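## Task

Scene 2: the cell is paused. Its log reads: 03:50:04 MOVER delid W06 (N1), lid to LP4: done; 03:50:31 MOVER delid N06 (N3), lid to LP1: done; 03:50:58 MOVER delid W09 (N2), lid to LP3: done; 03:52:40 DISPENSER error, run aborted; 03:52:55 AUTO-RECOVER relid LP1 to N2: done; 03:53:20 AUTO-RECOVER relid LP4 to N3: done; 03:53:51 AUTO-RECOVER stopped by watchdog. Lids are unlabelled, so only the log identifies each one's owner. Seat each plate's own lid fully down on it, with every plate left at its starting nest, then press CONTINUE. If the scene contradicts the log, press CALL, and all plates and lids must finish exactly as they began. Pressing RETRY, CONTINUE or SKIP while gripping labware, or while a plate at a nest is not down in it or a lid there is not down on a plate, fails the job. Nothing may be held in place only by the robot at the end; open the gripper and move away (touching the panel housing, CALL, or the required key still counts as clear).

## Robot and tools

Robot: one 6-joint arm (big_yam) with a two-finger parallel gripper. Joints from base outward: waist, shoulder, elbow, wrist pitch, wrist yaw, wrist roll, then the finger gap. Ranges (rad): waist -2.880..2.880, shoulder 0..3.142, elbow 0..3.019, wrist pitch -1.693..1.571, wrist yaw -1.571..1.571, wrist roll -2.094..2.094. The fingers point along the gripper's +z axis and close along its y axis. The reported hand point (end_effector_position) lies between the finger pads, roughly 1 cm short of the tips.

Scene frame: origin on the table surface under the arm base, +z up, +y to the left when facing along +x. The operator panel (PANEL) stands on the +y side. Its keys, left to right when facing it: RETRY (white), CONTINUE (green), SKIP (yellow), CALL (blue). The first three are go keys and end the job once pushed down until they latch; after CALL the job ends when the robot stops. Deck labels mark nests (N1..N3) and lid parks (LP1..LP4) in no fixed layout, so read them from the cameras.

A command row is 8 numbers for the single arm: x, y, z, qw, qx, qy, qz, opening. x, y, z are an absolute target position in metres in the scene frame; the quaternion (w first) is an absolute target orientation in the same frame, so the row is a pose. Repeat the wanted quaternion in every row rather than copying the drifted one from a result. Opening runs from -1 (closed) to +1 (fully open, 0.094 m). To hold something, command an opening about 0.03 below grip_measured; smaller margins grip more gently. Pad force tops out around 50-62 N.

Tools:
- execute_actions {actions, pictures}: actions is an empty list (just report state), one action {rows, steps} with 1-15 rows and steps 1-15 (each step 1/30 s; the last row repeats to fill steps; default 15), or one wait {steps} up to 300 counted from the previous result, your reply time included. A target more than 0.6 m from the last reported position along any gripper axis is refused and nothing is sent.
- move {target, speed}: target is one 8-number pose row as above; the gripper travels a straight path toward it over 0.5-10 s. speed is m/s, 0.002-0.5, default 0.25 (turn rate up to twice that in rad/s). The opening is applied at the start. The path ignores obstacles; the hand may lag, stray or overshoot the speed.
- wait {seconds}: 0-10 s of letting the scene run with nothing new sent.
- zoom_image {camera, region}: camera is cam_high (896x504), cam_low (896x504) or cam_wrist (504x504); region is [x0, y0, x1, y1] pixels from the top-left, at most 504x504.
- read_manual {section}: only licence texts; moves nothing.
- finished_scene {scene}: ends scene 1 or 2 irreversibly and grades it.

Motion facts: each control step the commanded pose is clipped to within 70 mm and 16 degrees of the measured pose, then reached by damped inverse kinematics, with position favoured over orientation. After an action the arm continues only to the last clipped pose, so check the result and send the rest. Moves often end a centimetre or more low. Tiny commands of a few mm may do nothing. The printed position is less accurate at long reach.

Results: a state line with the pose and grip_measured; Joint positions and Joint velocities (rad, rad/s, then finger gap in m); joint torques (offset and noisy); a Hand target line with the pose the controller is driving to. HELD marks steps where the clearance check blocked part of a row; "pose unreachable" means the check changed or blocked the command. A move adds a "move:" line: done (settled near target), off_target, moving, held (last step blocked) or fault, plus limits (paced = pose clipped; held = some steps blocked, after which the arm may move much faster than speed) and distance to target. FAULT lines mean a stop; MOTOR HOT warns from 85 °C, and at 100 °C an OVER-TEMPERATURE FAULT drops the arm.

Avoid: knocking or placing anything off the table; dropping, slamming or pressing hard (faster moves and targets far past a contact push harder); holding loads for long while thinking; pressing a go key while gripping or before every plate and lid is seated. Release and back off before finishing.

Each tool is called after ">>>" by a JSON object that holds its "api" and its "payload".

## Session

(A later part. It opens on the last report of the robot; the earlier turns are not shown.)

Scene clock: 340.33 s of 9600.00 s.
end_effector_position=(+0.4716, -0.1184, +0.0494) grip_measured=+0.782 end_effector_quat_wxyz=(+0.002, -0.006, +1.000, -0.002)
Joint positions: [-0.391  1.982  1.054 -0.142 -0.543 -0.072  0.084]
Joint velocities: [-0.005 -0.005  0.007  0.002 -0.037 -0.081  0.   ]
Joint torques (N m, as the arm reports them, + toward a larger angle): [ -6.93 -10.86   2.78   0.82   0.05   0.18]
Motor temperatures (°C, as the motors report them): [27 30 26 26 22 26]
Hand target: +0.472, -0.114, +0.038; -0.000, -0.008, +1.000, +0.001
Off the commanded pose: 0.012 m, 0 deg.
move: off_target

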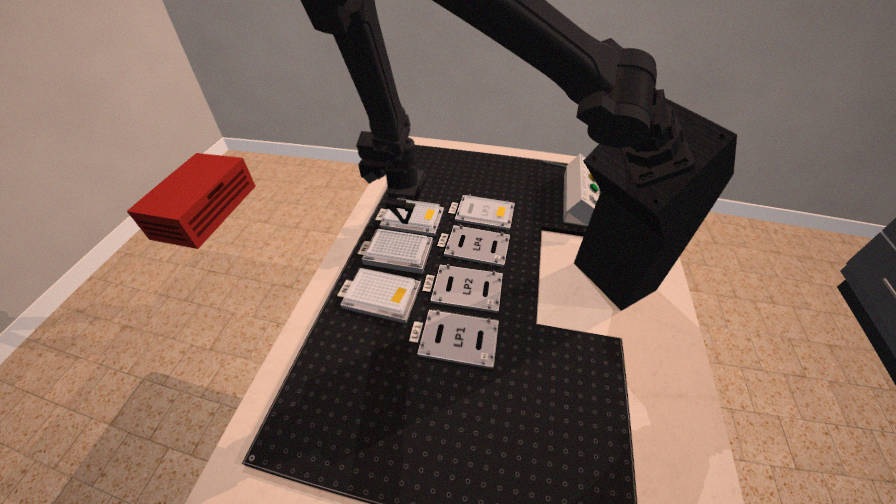

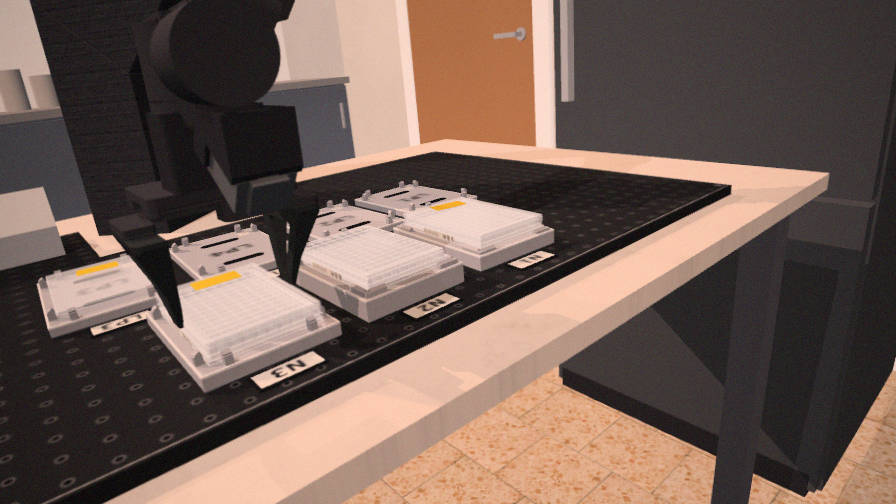

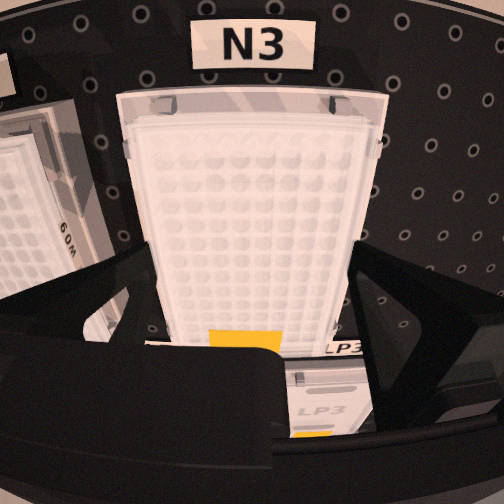

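Seated (z 0.0494, tape unchanged). Release.

>>> {"api": "execute_actions", "payload": {"actions": [{"rows": [[0.4716,-0.1184,0.0494,0,-0.006,1,0,1]], "steps": 15}], "pictures": false}}

>>> {"api": "move", "payload": {"target": [0.4716,-0.1215,0.10,0,-0.006,1,0,1], "speed": 0.05}}

>>> {"api": "move", "payload": {"target": [0.278,-0.178,0.10,0,0,1,0,1], "speed": 0.12}}

Scene clock: 351.87 s of 9600.00 s.
end_effector_position=(+0.4719, -0.1180, +0.0495) grip_measured=+1.000 end_effector_quat_wxyz=(+0.002, -0.006, +1.000, -0.001)
Joint positions: [-0.391  1.982  1.054 -0.141 -0.545 -0.072  0.094]
Joint velocities: [-0.005 -0.005 -0.007  0.007  0.022 -0.022  0.   ]
Joint torques (N m, as the arm reports them, + toward a larger angle): [ -7.7  -13.02   1.51   0.03  -0.16   0.01]
Motor temperatures (°C, as the motors report them): [27 30 26 26 22 26]
Hand target: +0.472, -0.118, +0.049; +0.000, -0.006, +1.000, -0.000
Off the commanded pose: 0.001 m, 0 deg.
Steps of this call (steps 1 to 90: nothing new was sent; then 8.03 s passed at rest; steps 91 to 105: all 15 steps of this action). Readings (end_effector_position):
91: (+0.4719, -0.1182, +0.0495)
92: (+0.4719, -0.1181, +0.0495)
94: (+0.4719, -0.1180, +0.0495)
98: (+0.4719, -0.1180, +0.0495)
105: the state above

Scene clock: 353.43 s of 9600.00 s.
end_effector_position=(+0.4713, -0.1195, +0.0917) grip_measured=+1.000 end_effector_quat_wxyz=(-0.002, -0.006, +1.000, +0.002)
Joint positions: [-0.441  1.89   1.021 -0.237 -0.573 -0.128  0.094]
Joint velocities: [ 0.005  0.005  0.002 -0.017  0.022 -0.066  0.   ]
Joint torques (N m, as the arm reports them, + toward a larger angle): [ -8.59 -15.11   1.24  -0.16  -0.16  -0.05]
Motor temperatures (°C, as the motors report them): [27 31 26 26 22 26]
Hand target: +0.471, -0.122, +0.100; +0.000, -0.006, +1.000, -0.000
Off the commanded pose: 0.008 m, 0 deg.
move: done

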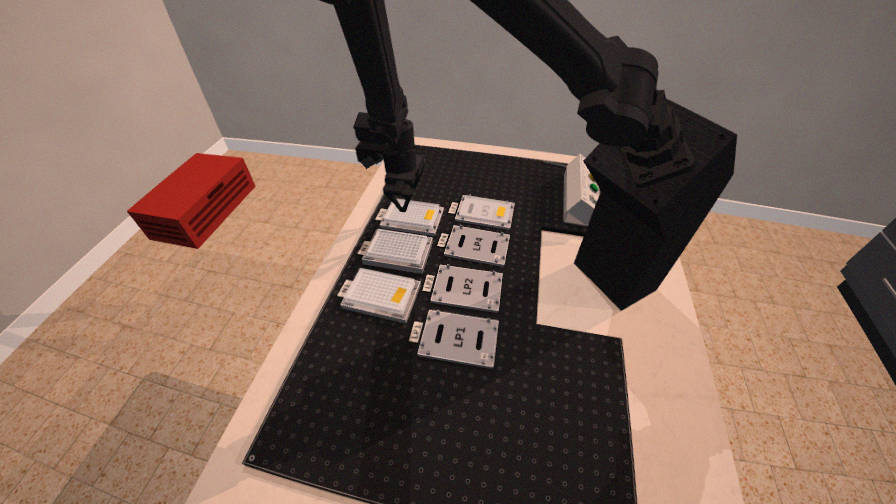

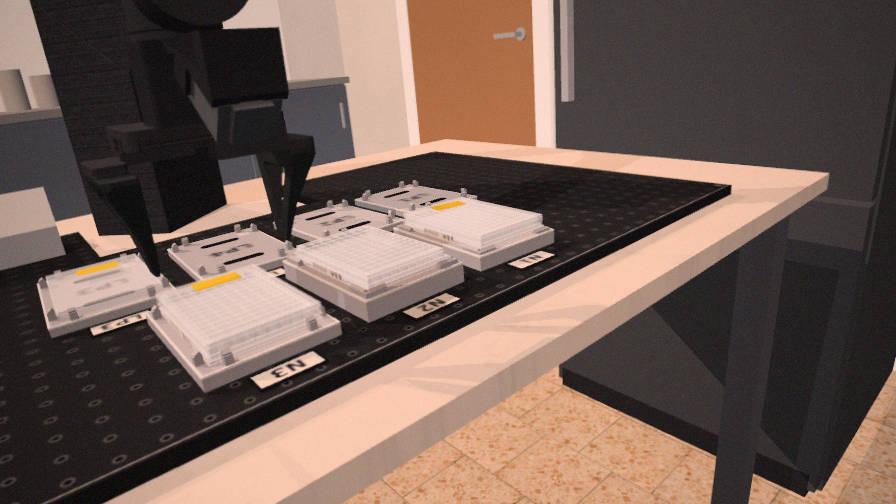

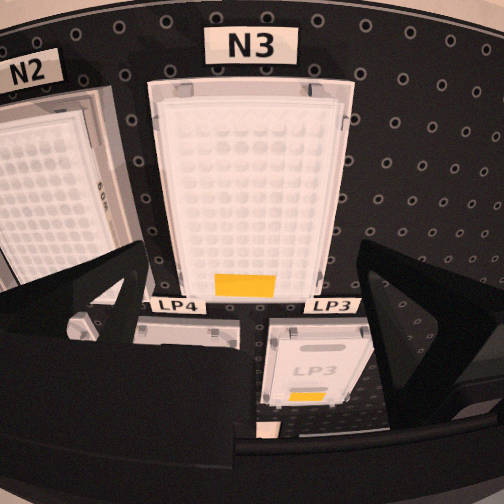

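Scene clock: 355.57 s of 9600.00 s.
end_effector_position=(+0.2845, -0.1801, +0.0992) grip_measured=+1.000 end_effector_quat_wxyz=(-0.000, +0.001, +1.000, -0.001)
Joint positions: [-0.648  2.026  0.655  0.135 -0.65  -0.346  0.094]
Joint velocities: [ 0.005  0.005  0.002 -0.007  0.007 -0.037  0.   ]
Joint torques (N m, as the arm reports them, + toward a larger angle): [-7.79 -7.4  -1.52  0.79 -0.17 -0.07]
Motor temperatures (°C, as the motors report them): [27 30 26 26 22 26]
Hand target: +0.279, -0.183, +0.098; +0.000, -0.000, +1.000, -0.001
Off the commanded pose: 0.007 m, 0 deg.
move: done

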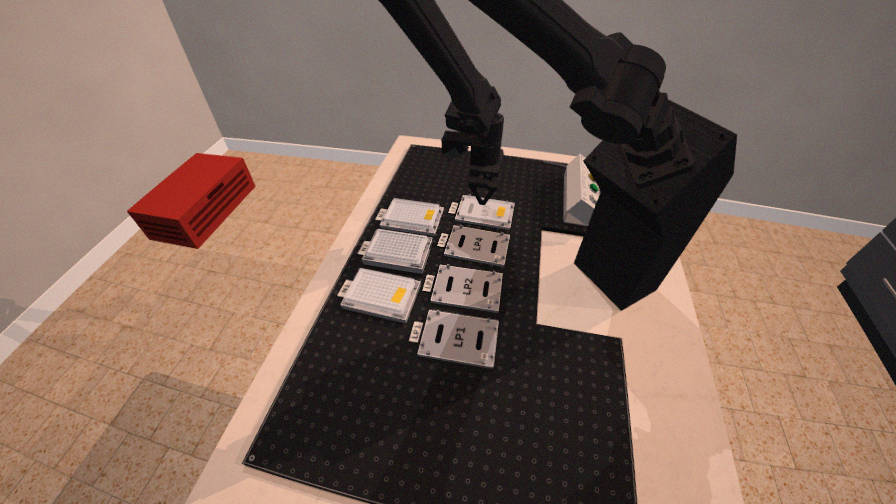

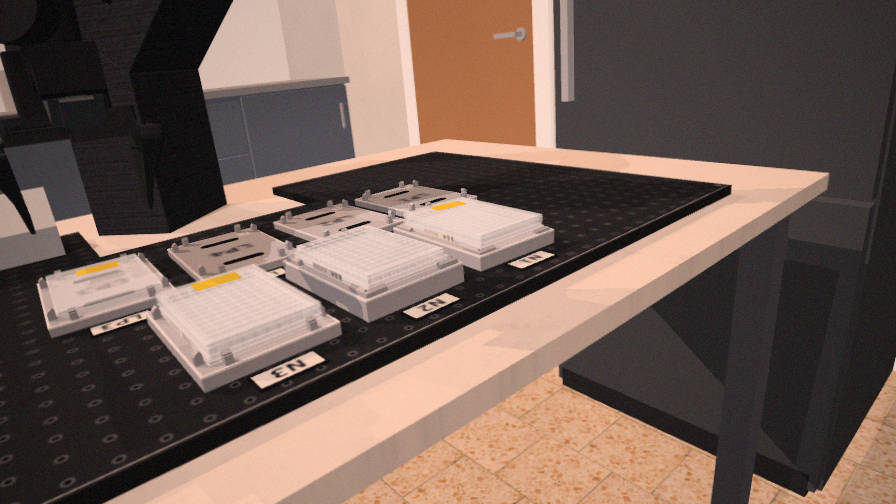

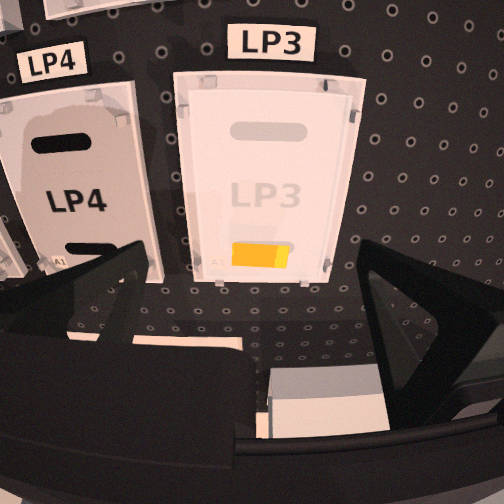

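>>> {"api": "move", "payload": {"target": [0.2845,-0.186,0.055,0,0.012,1,0,1], "speed": 0.04}}

>>> {"api": "zoom_image", "payload": {"camera": "cam_wrist", "region": [100, 70, 400, 360]}}

Scene clock: 367.97 s of 9600.00 s.
end_effector_position=(+0.2864, -0.1885, +0.0629) grip_measured=+1.000 end_effector_quat_wxyz=(+0.003, +0.013, +1.000, -0.002)
Joint positions: [-0.603  2.138  0.71   0.233 -0.634 -0.264  0.094]
Joint velocities: [-0.005 -0.005 -0.012  0.017  0.037  0.037  0.   ]
Joint torques (N m, as the arm reports them, + toward a larger angle): [-6.15 -7.24 -1.01  0.92 -0.01  0.15]
Motor temperatures (°C, as the motors report them): [27 30 26 26 22 26]
Hand target: +0.285, -0.186, +0.055; -0.000, +0.012, +1.000, +0.000
Off the commanded pose: 0.008 m, 0 deg.
After step 90, 8.00 s passed at rest.
move: done

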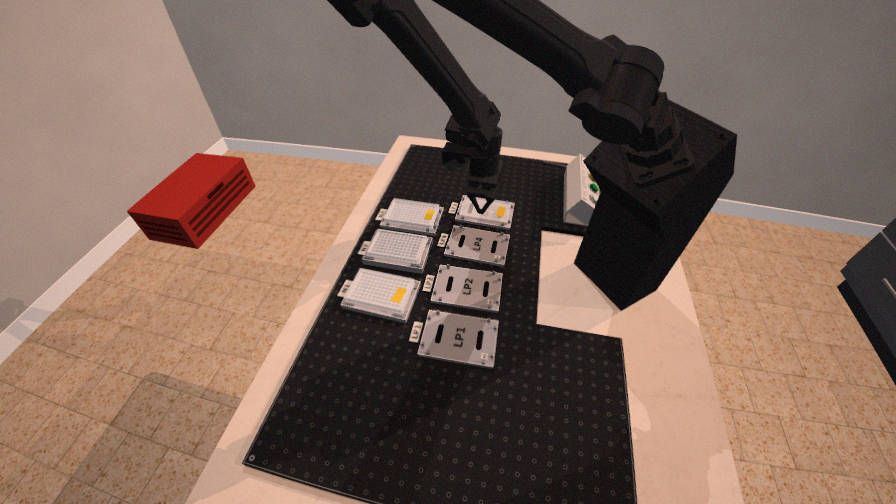

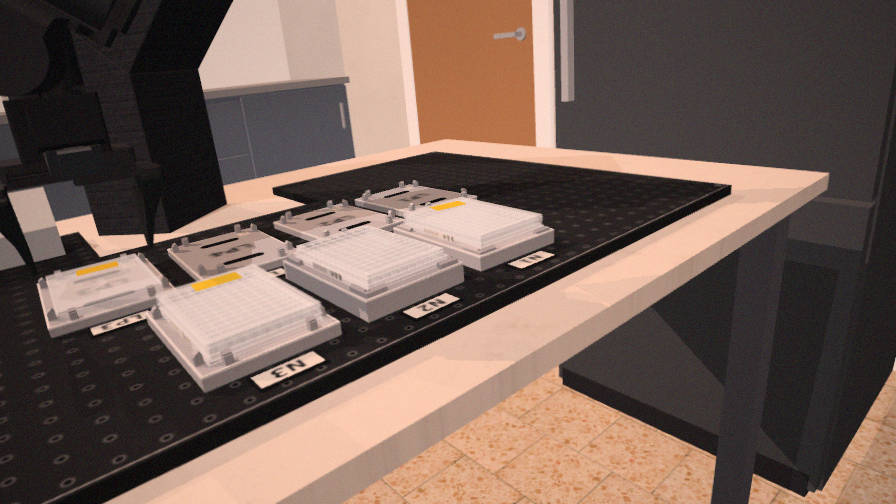

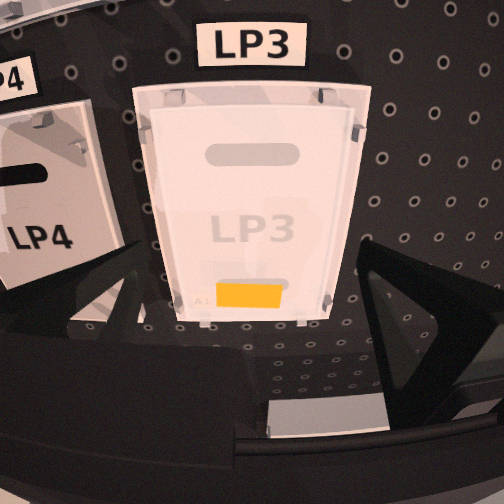

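Region (100, 70, 400, 360) of cam_wrist's 504x504 image, scaled by 1.680, with more detail than that image has; it fills the top 487 rows of this view, and the rest is white.

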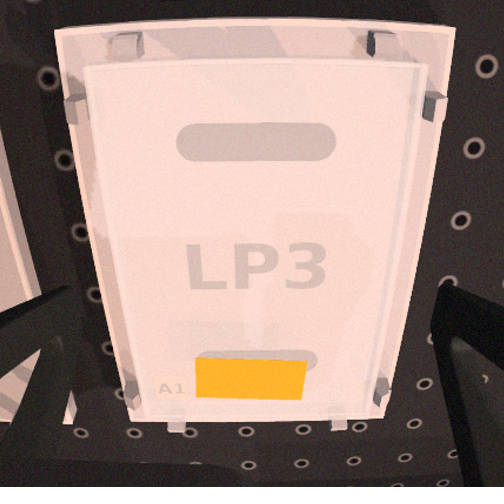

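>>> {"api": "move", "payload": {"target": [0.2845,-0.1863,0.030,0,0.008,1,0,1], "speed": 0.03}}

>>> {"api": "zoom_image", "payload": {"camera": "cam_wrist", "region": [100, 70, 400, 360]}}

Scene clock: 382.23 s of 9600.00 s.
end_effector_position=(+0.2871, -0.1891, +0.0383) grip_measured=+1.000 end_effector_quat_wxyz=(+0.003, +0.009, +1.000, -0.003)
Joint positions: [-0.565  2.204  0.744  0.291 -0.619 -0.227  0.094]
Joint velocities: [-0.005  0.005 -0.007 -0.002 -0.007  0.007  0.   ]
Joint torques (N m, as the arm reports them, + toward a larger angle): [-6.68 -6.98 -1.31  0.95  0.06  0.11]
Motor temperatures (°C, as the motors report them): [27 30 26 26 22 26]
Hand target: +0.285, -0.186, +0.030; -0.000, +0.008, +1.000, +0.000
Off the commanded pose: 0.009 m, 1 deg.
After step 90, 9.87 s passed at rest.
move: done

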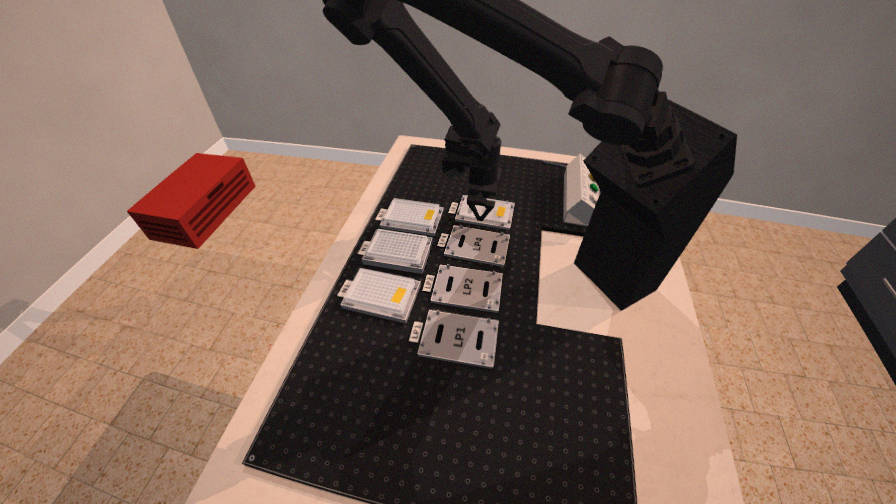

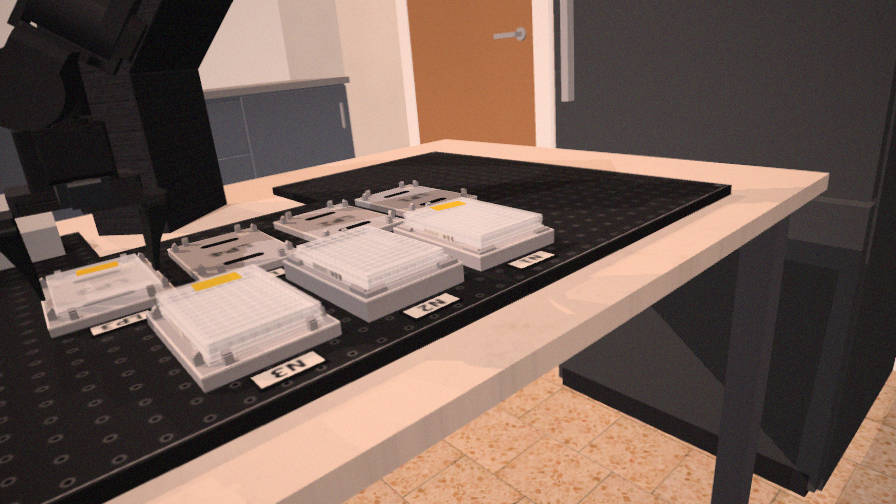

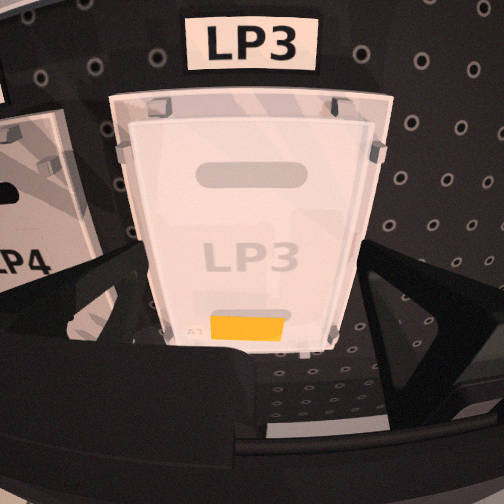

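Region (100, 70, 400, 360) of cam_wrist's 504x504 image, scaled by 1.680, with more detail than that image has; it fills the top 487 rows of this view, and the rest is white.

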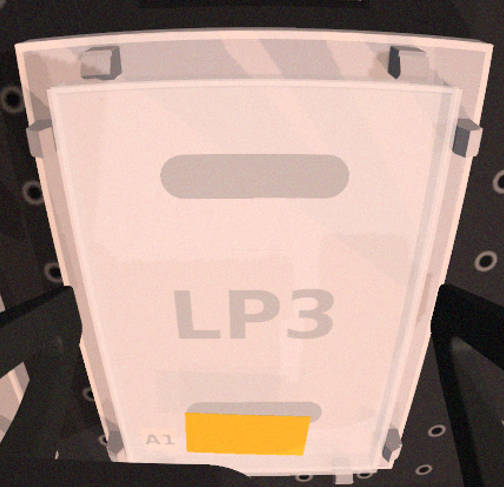

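>>> {"api": "execute_actions", "payload": {"actions": [{"rows": [[0.2845,-0.1863,0.0295,0,0.008,1,0,1],[0.2845,-0.1863,0.029,0,0.008,1,0,1],[0.2845,-0.1863,0.0285,0,0.008,1,0,1],[0.2845,-0.1863,0.028,0,0.008,1,0,1],[0.2845,-0.1863,0.0275,0,0.008,1,0,1],[0.2845,-0.1863,0.027,0,0.008,1,0,1],[0.2845,-0.1863,0.0265,0,0.008,1,0,1]], "steps": 15}]}}

>>> {"api": "zoom_image", "payload": {"camera": "cam_wrist", "region": [100, 70, 400, 360]}}

Scene clock: 394.83 s of 9600.00 s.
end_effector_position=(+0.2875, -0.1897, +0.0352) grip_measured=+1.000 end_effector_quat_wxyz=(+0.004, +0.009, +1.000, -0.003)
Joint positions: [-0.561  2.212  0.749  0.299 -0.617 -0.221  0.094]
Joint velocities: [ 0.015 -0.005 -0.007 -0.002 -0.022  0.007  0.   ]
Joint torques (N m, as the arm reports them, + toward a larger angle): [-6.35 -6.59 -1.46  0.88  0.09  0.16]
Motor temperatures (°C, as the motors report them): [27 30 26 26 22 26]
Hand target: +0.285, -0.186, +0.027; +0.000, +0.008, +1.000, +0.000
Off the commanded pose: 0.010 m, 1 deg.
Steps of this call (steps 1 to 90: nothing new was sent; then 9.10 s passed at rest; steps 91 to 105: all 15 steps of this action). Readings (end_effector_position):
91: (+0.2871, -0.1891, +0.0383)
92: (+0.2871, -0.1891, +0.0383)
94: (+0.2871, -0.1894, +0.0381)
98: (+0.2872, -0.1900, +0.0365)
105: the state above

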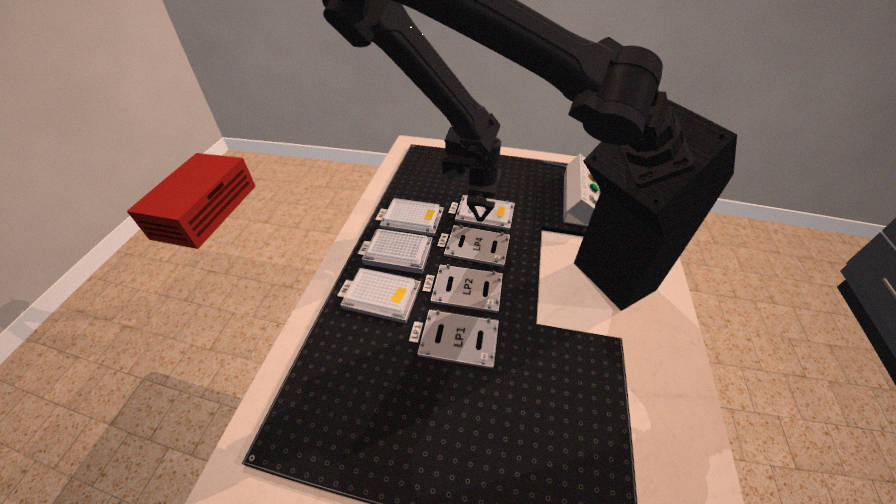

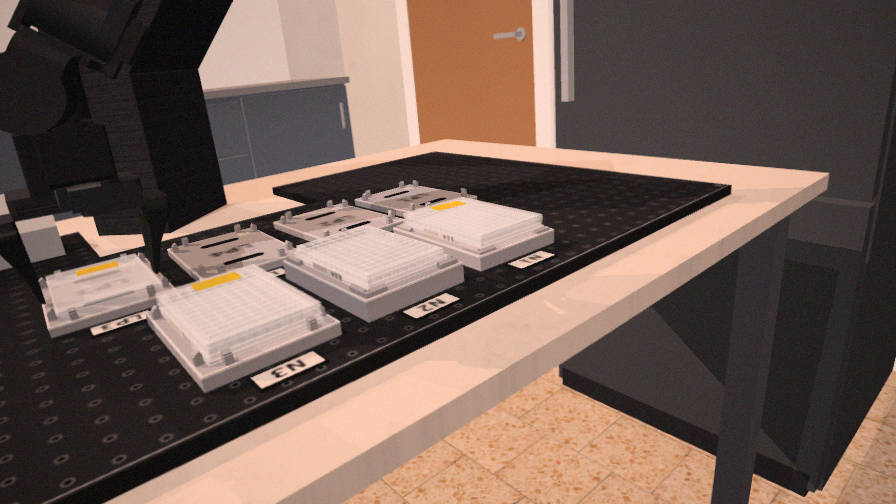

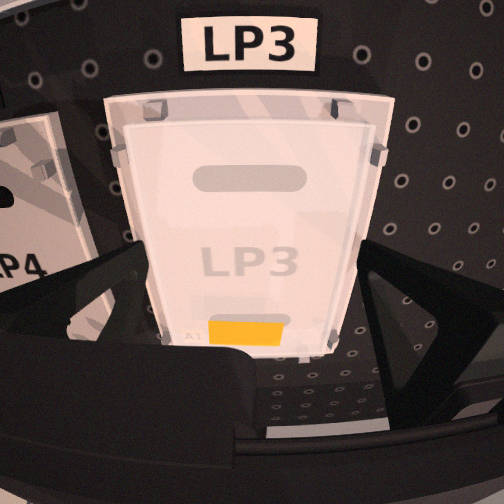

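Region (100, 70, 400, 360) of cam_wrist's 504x504 image, scaled by 1.680, with more detail than that image has; it fills the top 487 rows of this view, and the rest is white.

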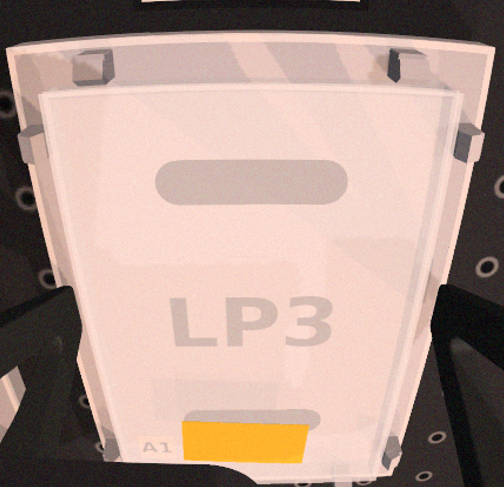

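>>> {"api": "execute_actions", "payload": {"actions": [{"rows": [[0.2845,-0.1853,0.0265,0,0.008,1,0,0.755]], "steps": 15}], "pictures": false}}

>>> {"api": "move", "payload": {"target": [0.2875,-0.192,0.10,0,0.008,1,0,0.755], "speed": 0.04}}

>>> {"api": "zoom_image", "payload": {"camera": "cam_wrist", "region": [100, 70, 400, 360]}}

Scene clock: 404.93 s of 9600.00 s.
end_effector_position=(+0.2875, -0.1895, +0.0350) grip_measured=+0.781 end_effector_quat_wxyz=(+0.004, +0.009, +1.000, -0.003)
Joint positions: [-0.56   2.212  0.749  0.299 -0.616 -0.219  0.084]
Joint velocities: [-0.005 -0.005  0.007 -0.002 -0.037 -0.022  0.   ]
Joint torques (N m, as the arm reports them, + toward a larger angle): [-6.49 -7.31 -1.65  0.79  0.03  0.15]
Motor temperatures (°C, as the motors report them): [27 30 26 26 22 26]
Hand target: +0.284, -0.185, +0.027; -0.000, +0.008, +1.000, -0.000
Off the commanded pose: 0.010 m, 1 deg.
Steps of this call (steps 1 to 90: nothing new was sent; then 6.60 s passed at rest; steps 91 to 105: all 15 steps of this action). Readings (end_effector_position):
91: (+0.2875, -0.1898, +0.0352)
92: (+0.2875, -0.1897, +0.0352)
94: (+0.2875, -0.1895, +0.0350)
98: (+0.2875, -0.1895, +0.0350)
105: the state above

Scene clock: 407.10 s of 9600.00 s.
end_effector_position=(+0.2886, -0.1921, +0.0937) grip_measured=+0.781 end_effector_quat_wxyz=(-0.001, +0.008, +1.000, +0.000)
Joint positions: [-0.662  2.058  0.693  0.117 -0.657 -0.35   0.084]
Joint velocities: [-0.015 -0.005  0.012 -0.012  0.037 -0.007 -0.001]
Joint torques (N m, as the arm reports them, + toward a larger angle): [-8.4  -9.83 -1.88  0.07 -0.21 -0.11]
Motor temperatures (°C, as the motors report them): [27 30 26 26 22 26]
Hand target: +0.287, -0.193, +0.100; +0.000, +0.008, +1.000, -0.001
Off the commanded pose: 0.006 m, 0 deg.
move: done

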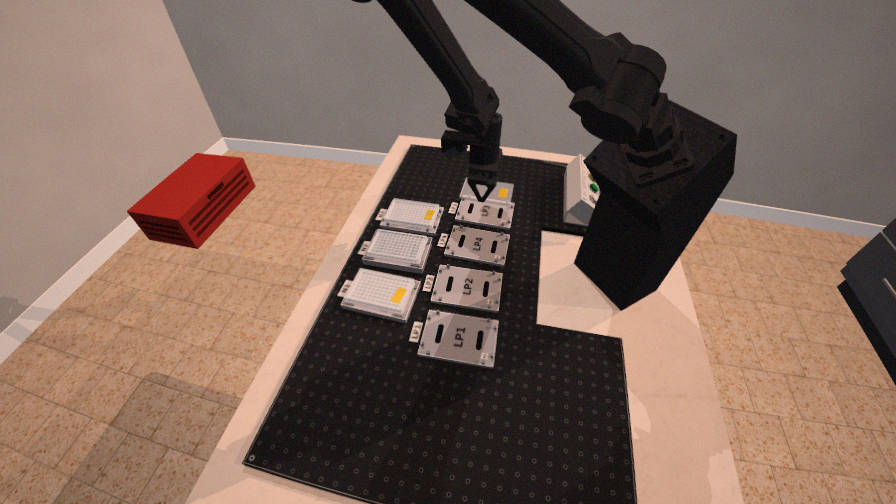

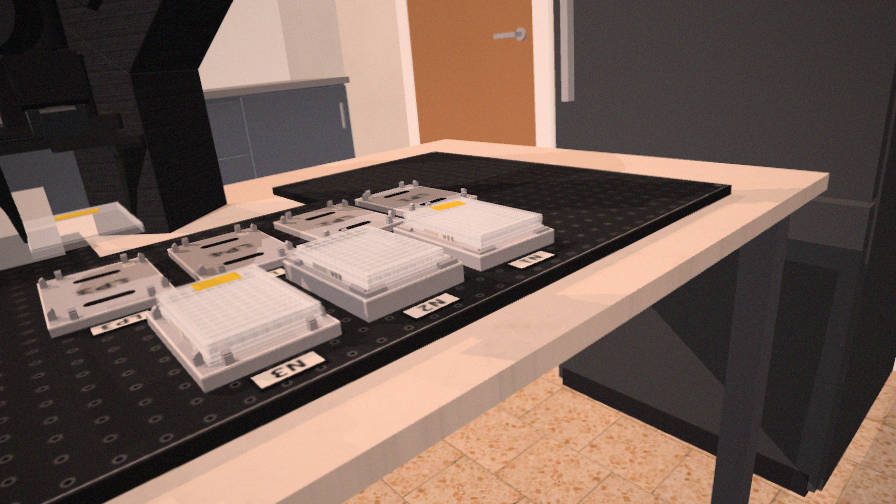

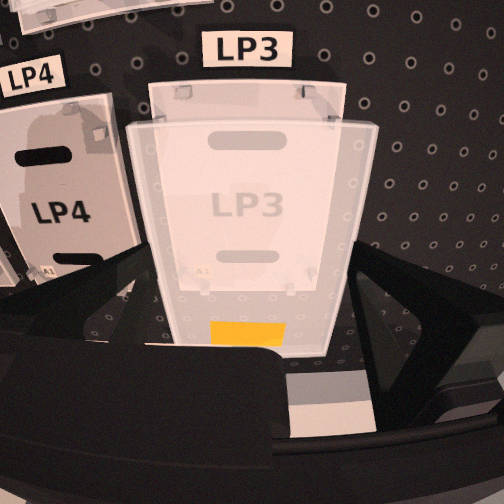

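Region (100, 70, 400, 360) of cam_wrist's 504x504 image, scaled by 1.680, with more detail than that image has; it fills the top 487 rows of this view, and the rest is white.

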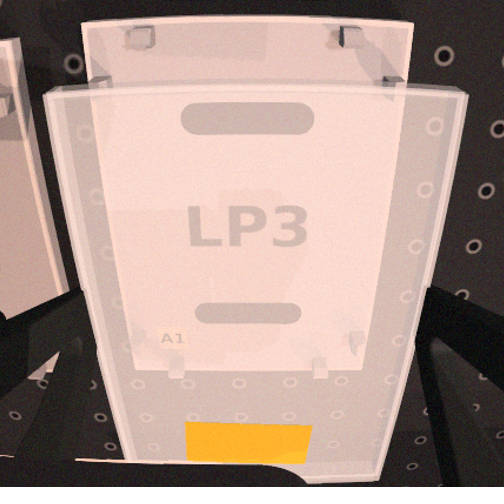

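>>> {"api": "move", "payload": {"target": [0.4666,0.012,0.085,0,-0.011,1,0,0.755], "speed": 0.12}}

>>> {"api": "move", "payload": {"target": [0.4666,0.006,0.105,0,-0.011,1,0,0.755], "speed": 0.04}}

Scene clock: 421.07 s of 9600.00 s.
end_effector_position=(+0.4565, +0.0101, +0.0842) grip_measured=+0.781 end_effector_quat_wxyz=(-0.004, -0.010, +1.000, +0.001)
Joint positions: [-0.188  1.717  0.895 -0.165 -0.446  0.111  0.084]
Joint velocities: [ 0.005  0.005 -0.002  0.007  0.022 -0.007 -0.   ]
Joint torques (N m, as the arm reports them, + toward a larger angle): [ -5.02 -14.24   2.3   -0.03   0.08   0.14]
Motor temperatures (°C, as the motors report them): [27 30 26 25 22 26]
Hand target: +0.462, +0.018, +0.088; -0.001, -0.010, +1.000, +0.003
Off the commanded pose: 0.010 m, 0 deg.
After step 90, 8.33 s passed at rest.
move: done

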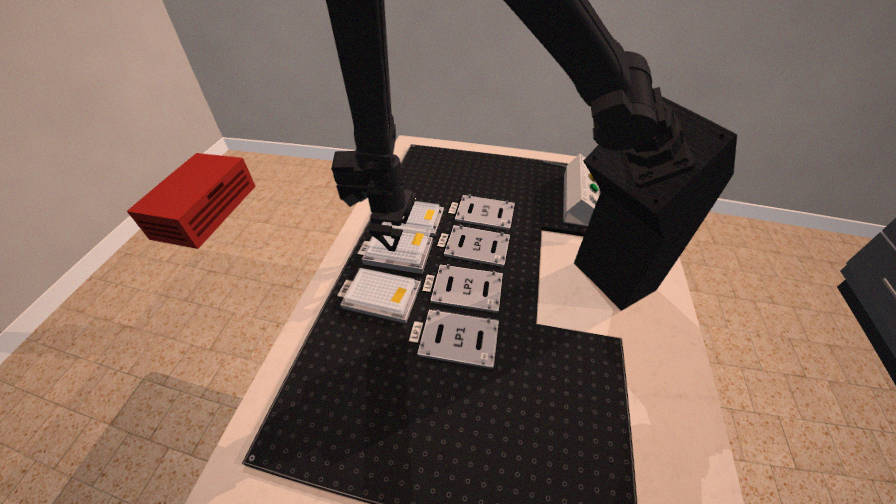

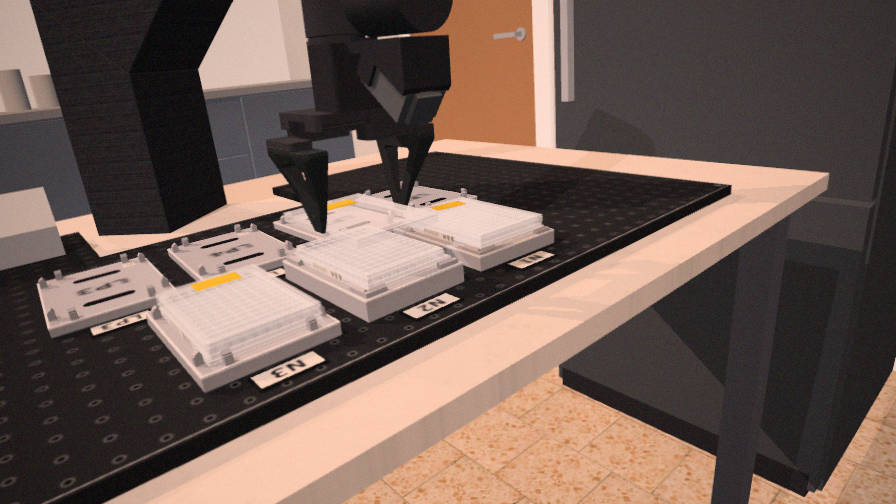

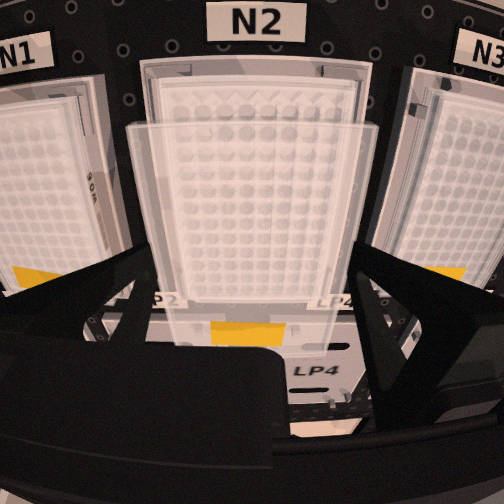

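Scene clock: 422.00 s of 9600.00 s.
end_effector_position=(+0.4583, +0.0073, +0.0970) grip_measured=+0.781 end_effector_quat_wxyz=(-0.007, -0.007, +1.000, +0.001)
Joint positions: [-0.207  1.689  0.895 -0.209 -0.456  0.096  0.084]
Joint velocities: [-0.005 -0.005  0.007 -0.002  0.007 -0.037  0.001]
Joint torques (N m, as the arm reports them, + toward a larger angle): [ -5.73 -14.01   2.32  -0.02  -0.18  -0.09]
Motor temperatures (°C, as the motors report them): [27 30 26 25 22 26]
Hand target: +0.466, +0.006, +0.105; +0.000, -0.011, +1.000, -0.000
Off the commanded pose: 0.012 m, 1 deg.
move: off_target

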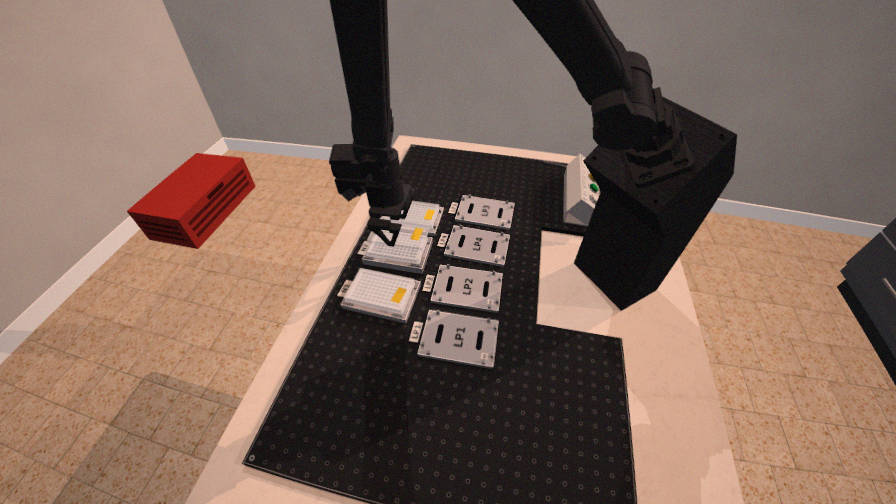

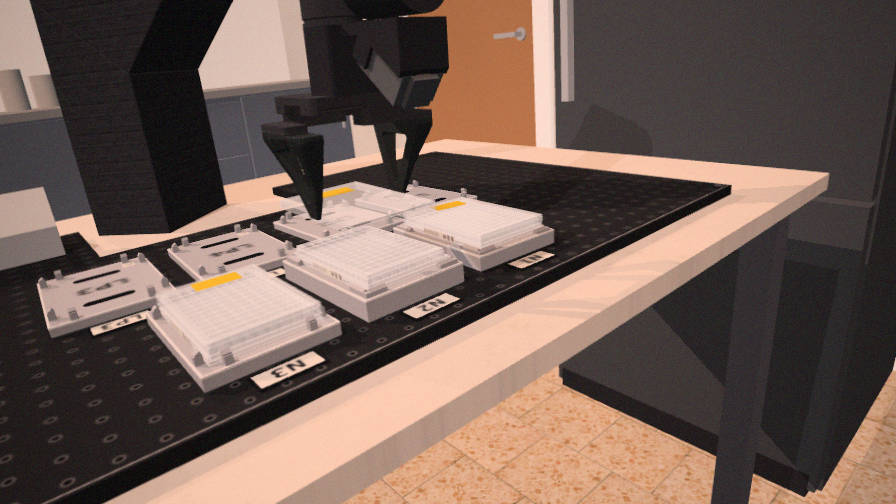

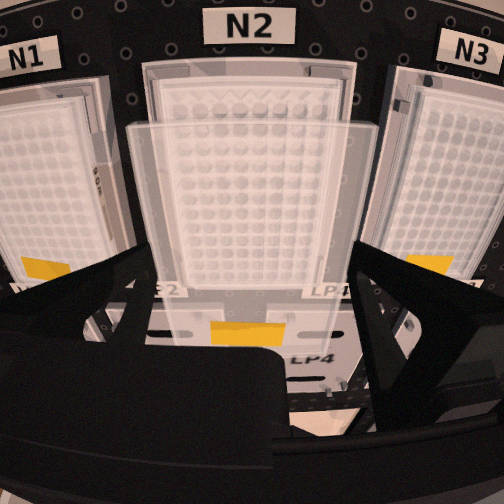

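>>> {"api": "move", "payload": {"target": [0.4676,0.013,0.064,0,-0.011,1,0,0.755], "speed": 0.04}}

>>> {"api": "move", "payload": {"target": [0.4676,0.006,0.10,0,-0.011,1,0,0.755], "speed": 0.04}}

Scene clock: 440.40 s of 9600.00 s.
end_effector_position=(+0.4665, +0.0095, +0.0737) grip_measured=+0.781 end_effector_quat_wxyz=(+0.001, -0.010, +1.000, -0.002)
Joint positions: [-0.18   1.749  0.927 -0.154 -0.432  0.123  0.084]
Joint velocities: [-0.005 -0.005  0.007 -0.007 -0.051  0.051  0.001]
Joint torques (N m, as the arm reports them, + toward a larger angle): [ -4.63 -11.2    2.76   0.74   0.08   0.15]
Motor temperatures (°C, as the motors report them): [27 31 26 25 22 26]
Hand target: +0.468, +0.014, +0.064; -0.000, -0.011, +1.000, +0.000
Off the commanded pose: 0.010 m, 0 deg.
After step 90, 14.23 s passed at rest.
move: done

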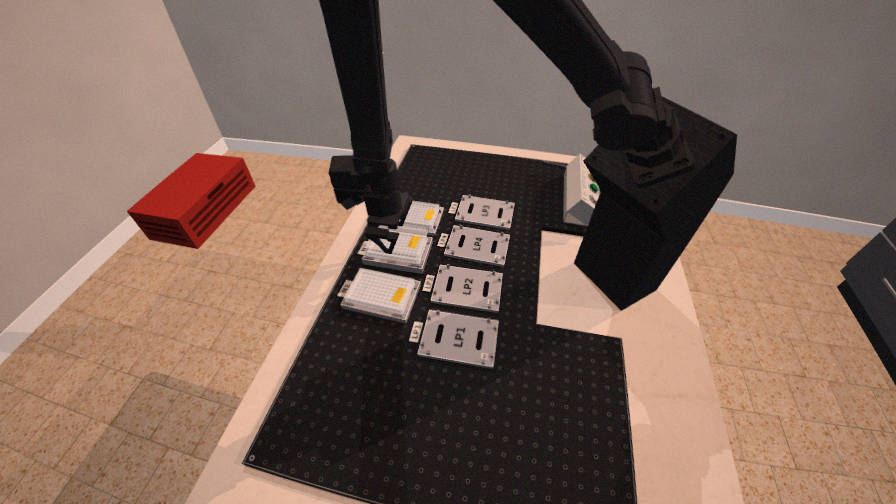

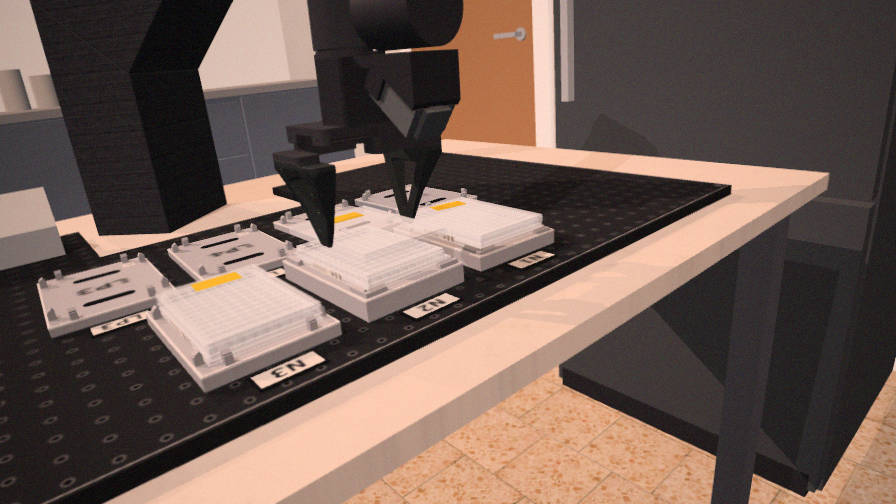

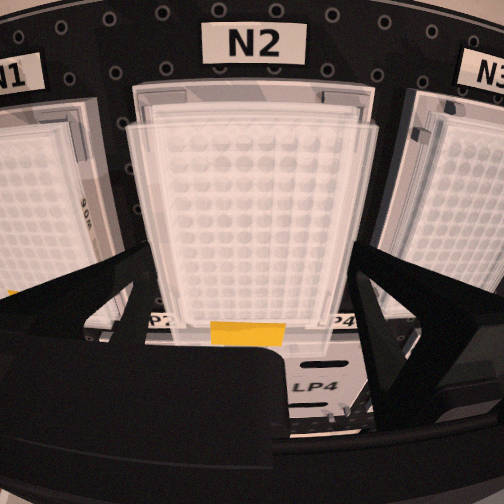

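Scene clock: 441.40 s of 9600.00 s.
end_effector_position=(+0.4675, +0.0087, +0.0926) grip_measured=+0.781 end_effector_quat_wxyz=(-0.001, -0.010, +1.000, +0.002)
Joint positions: [-0.202  1.704  0.916 -0.2   -0.453  0.1    0.084]
Joint velocities: [ 0.005 -0.015 -0.012 -0.007  0.051  0.007 -0.003]
Joint torques (N m, as the arm reports them, + toward a larger angle): [ -6.43 -14.51   1.01   0.07  -0.14  -0.05]
Motor temperatures (°C, as the motors report them): [27 31 26 25 22 26]
Hand target: +0.467, +0.006, +0.100; -0.000, -0.011, +1.000, -0.000
Off the commanded pose: 0.008 m, 0 deg.
move: done

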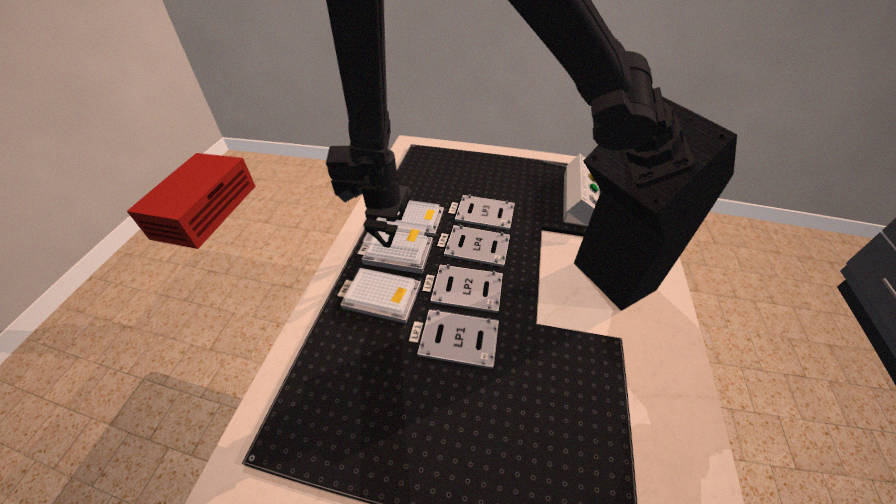

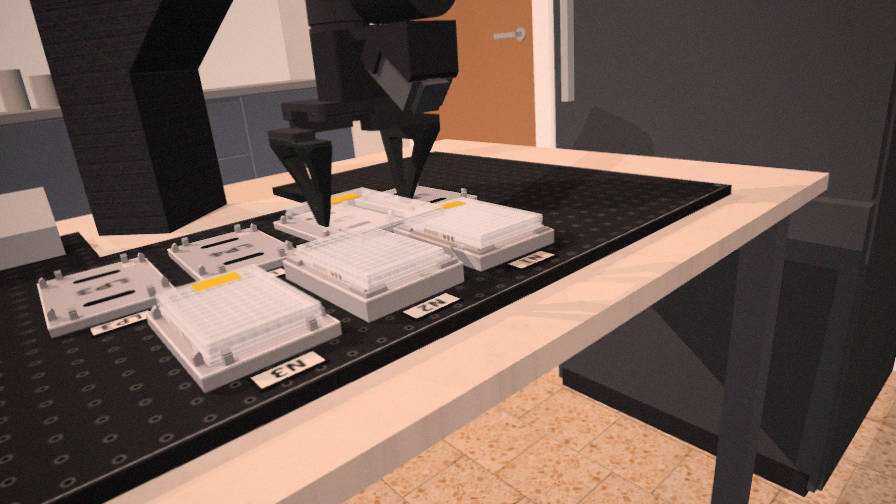

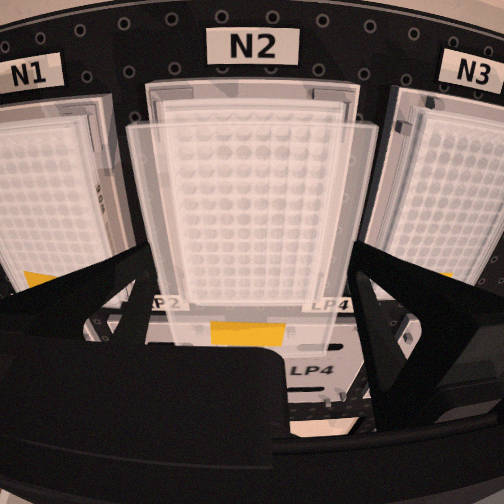

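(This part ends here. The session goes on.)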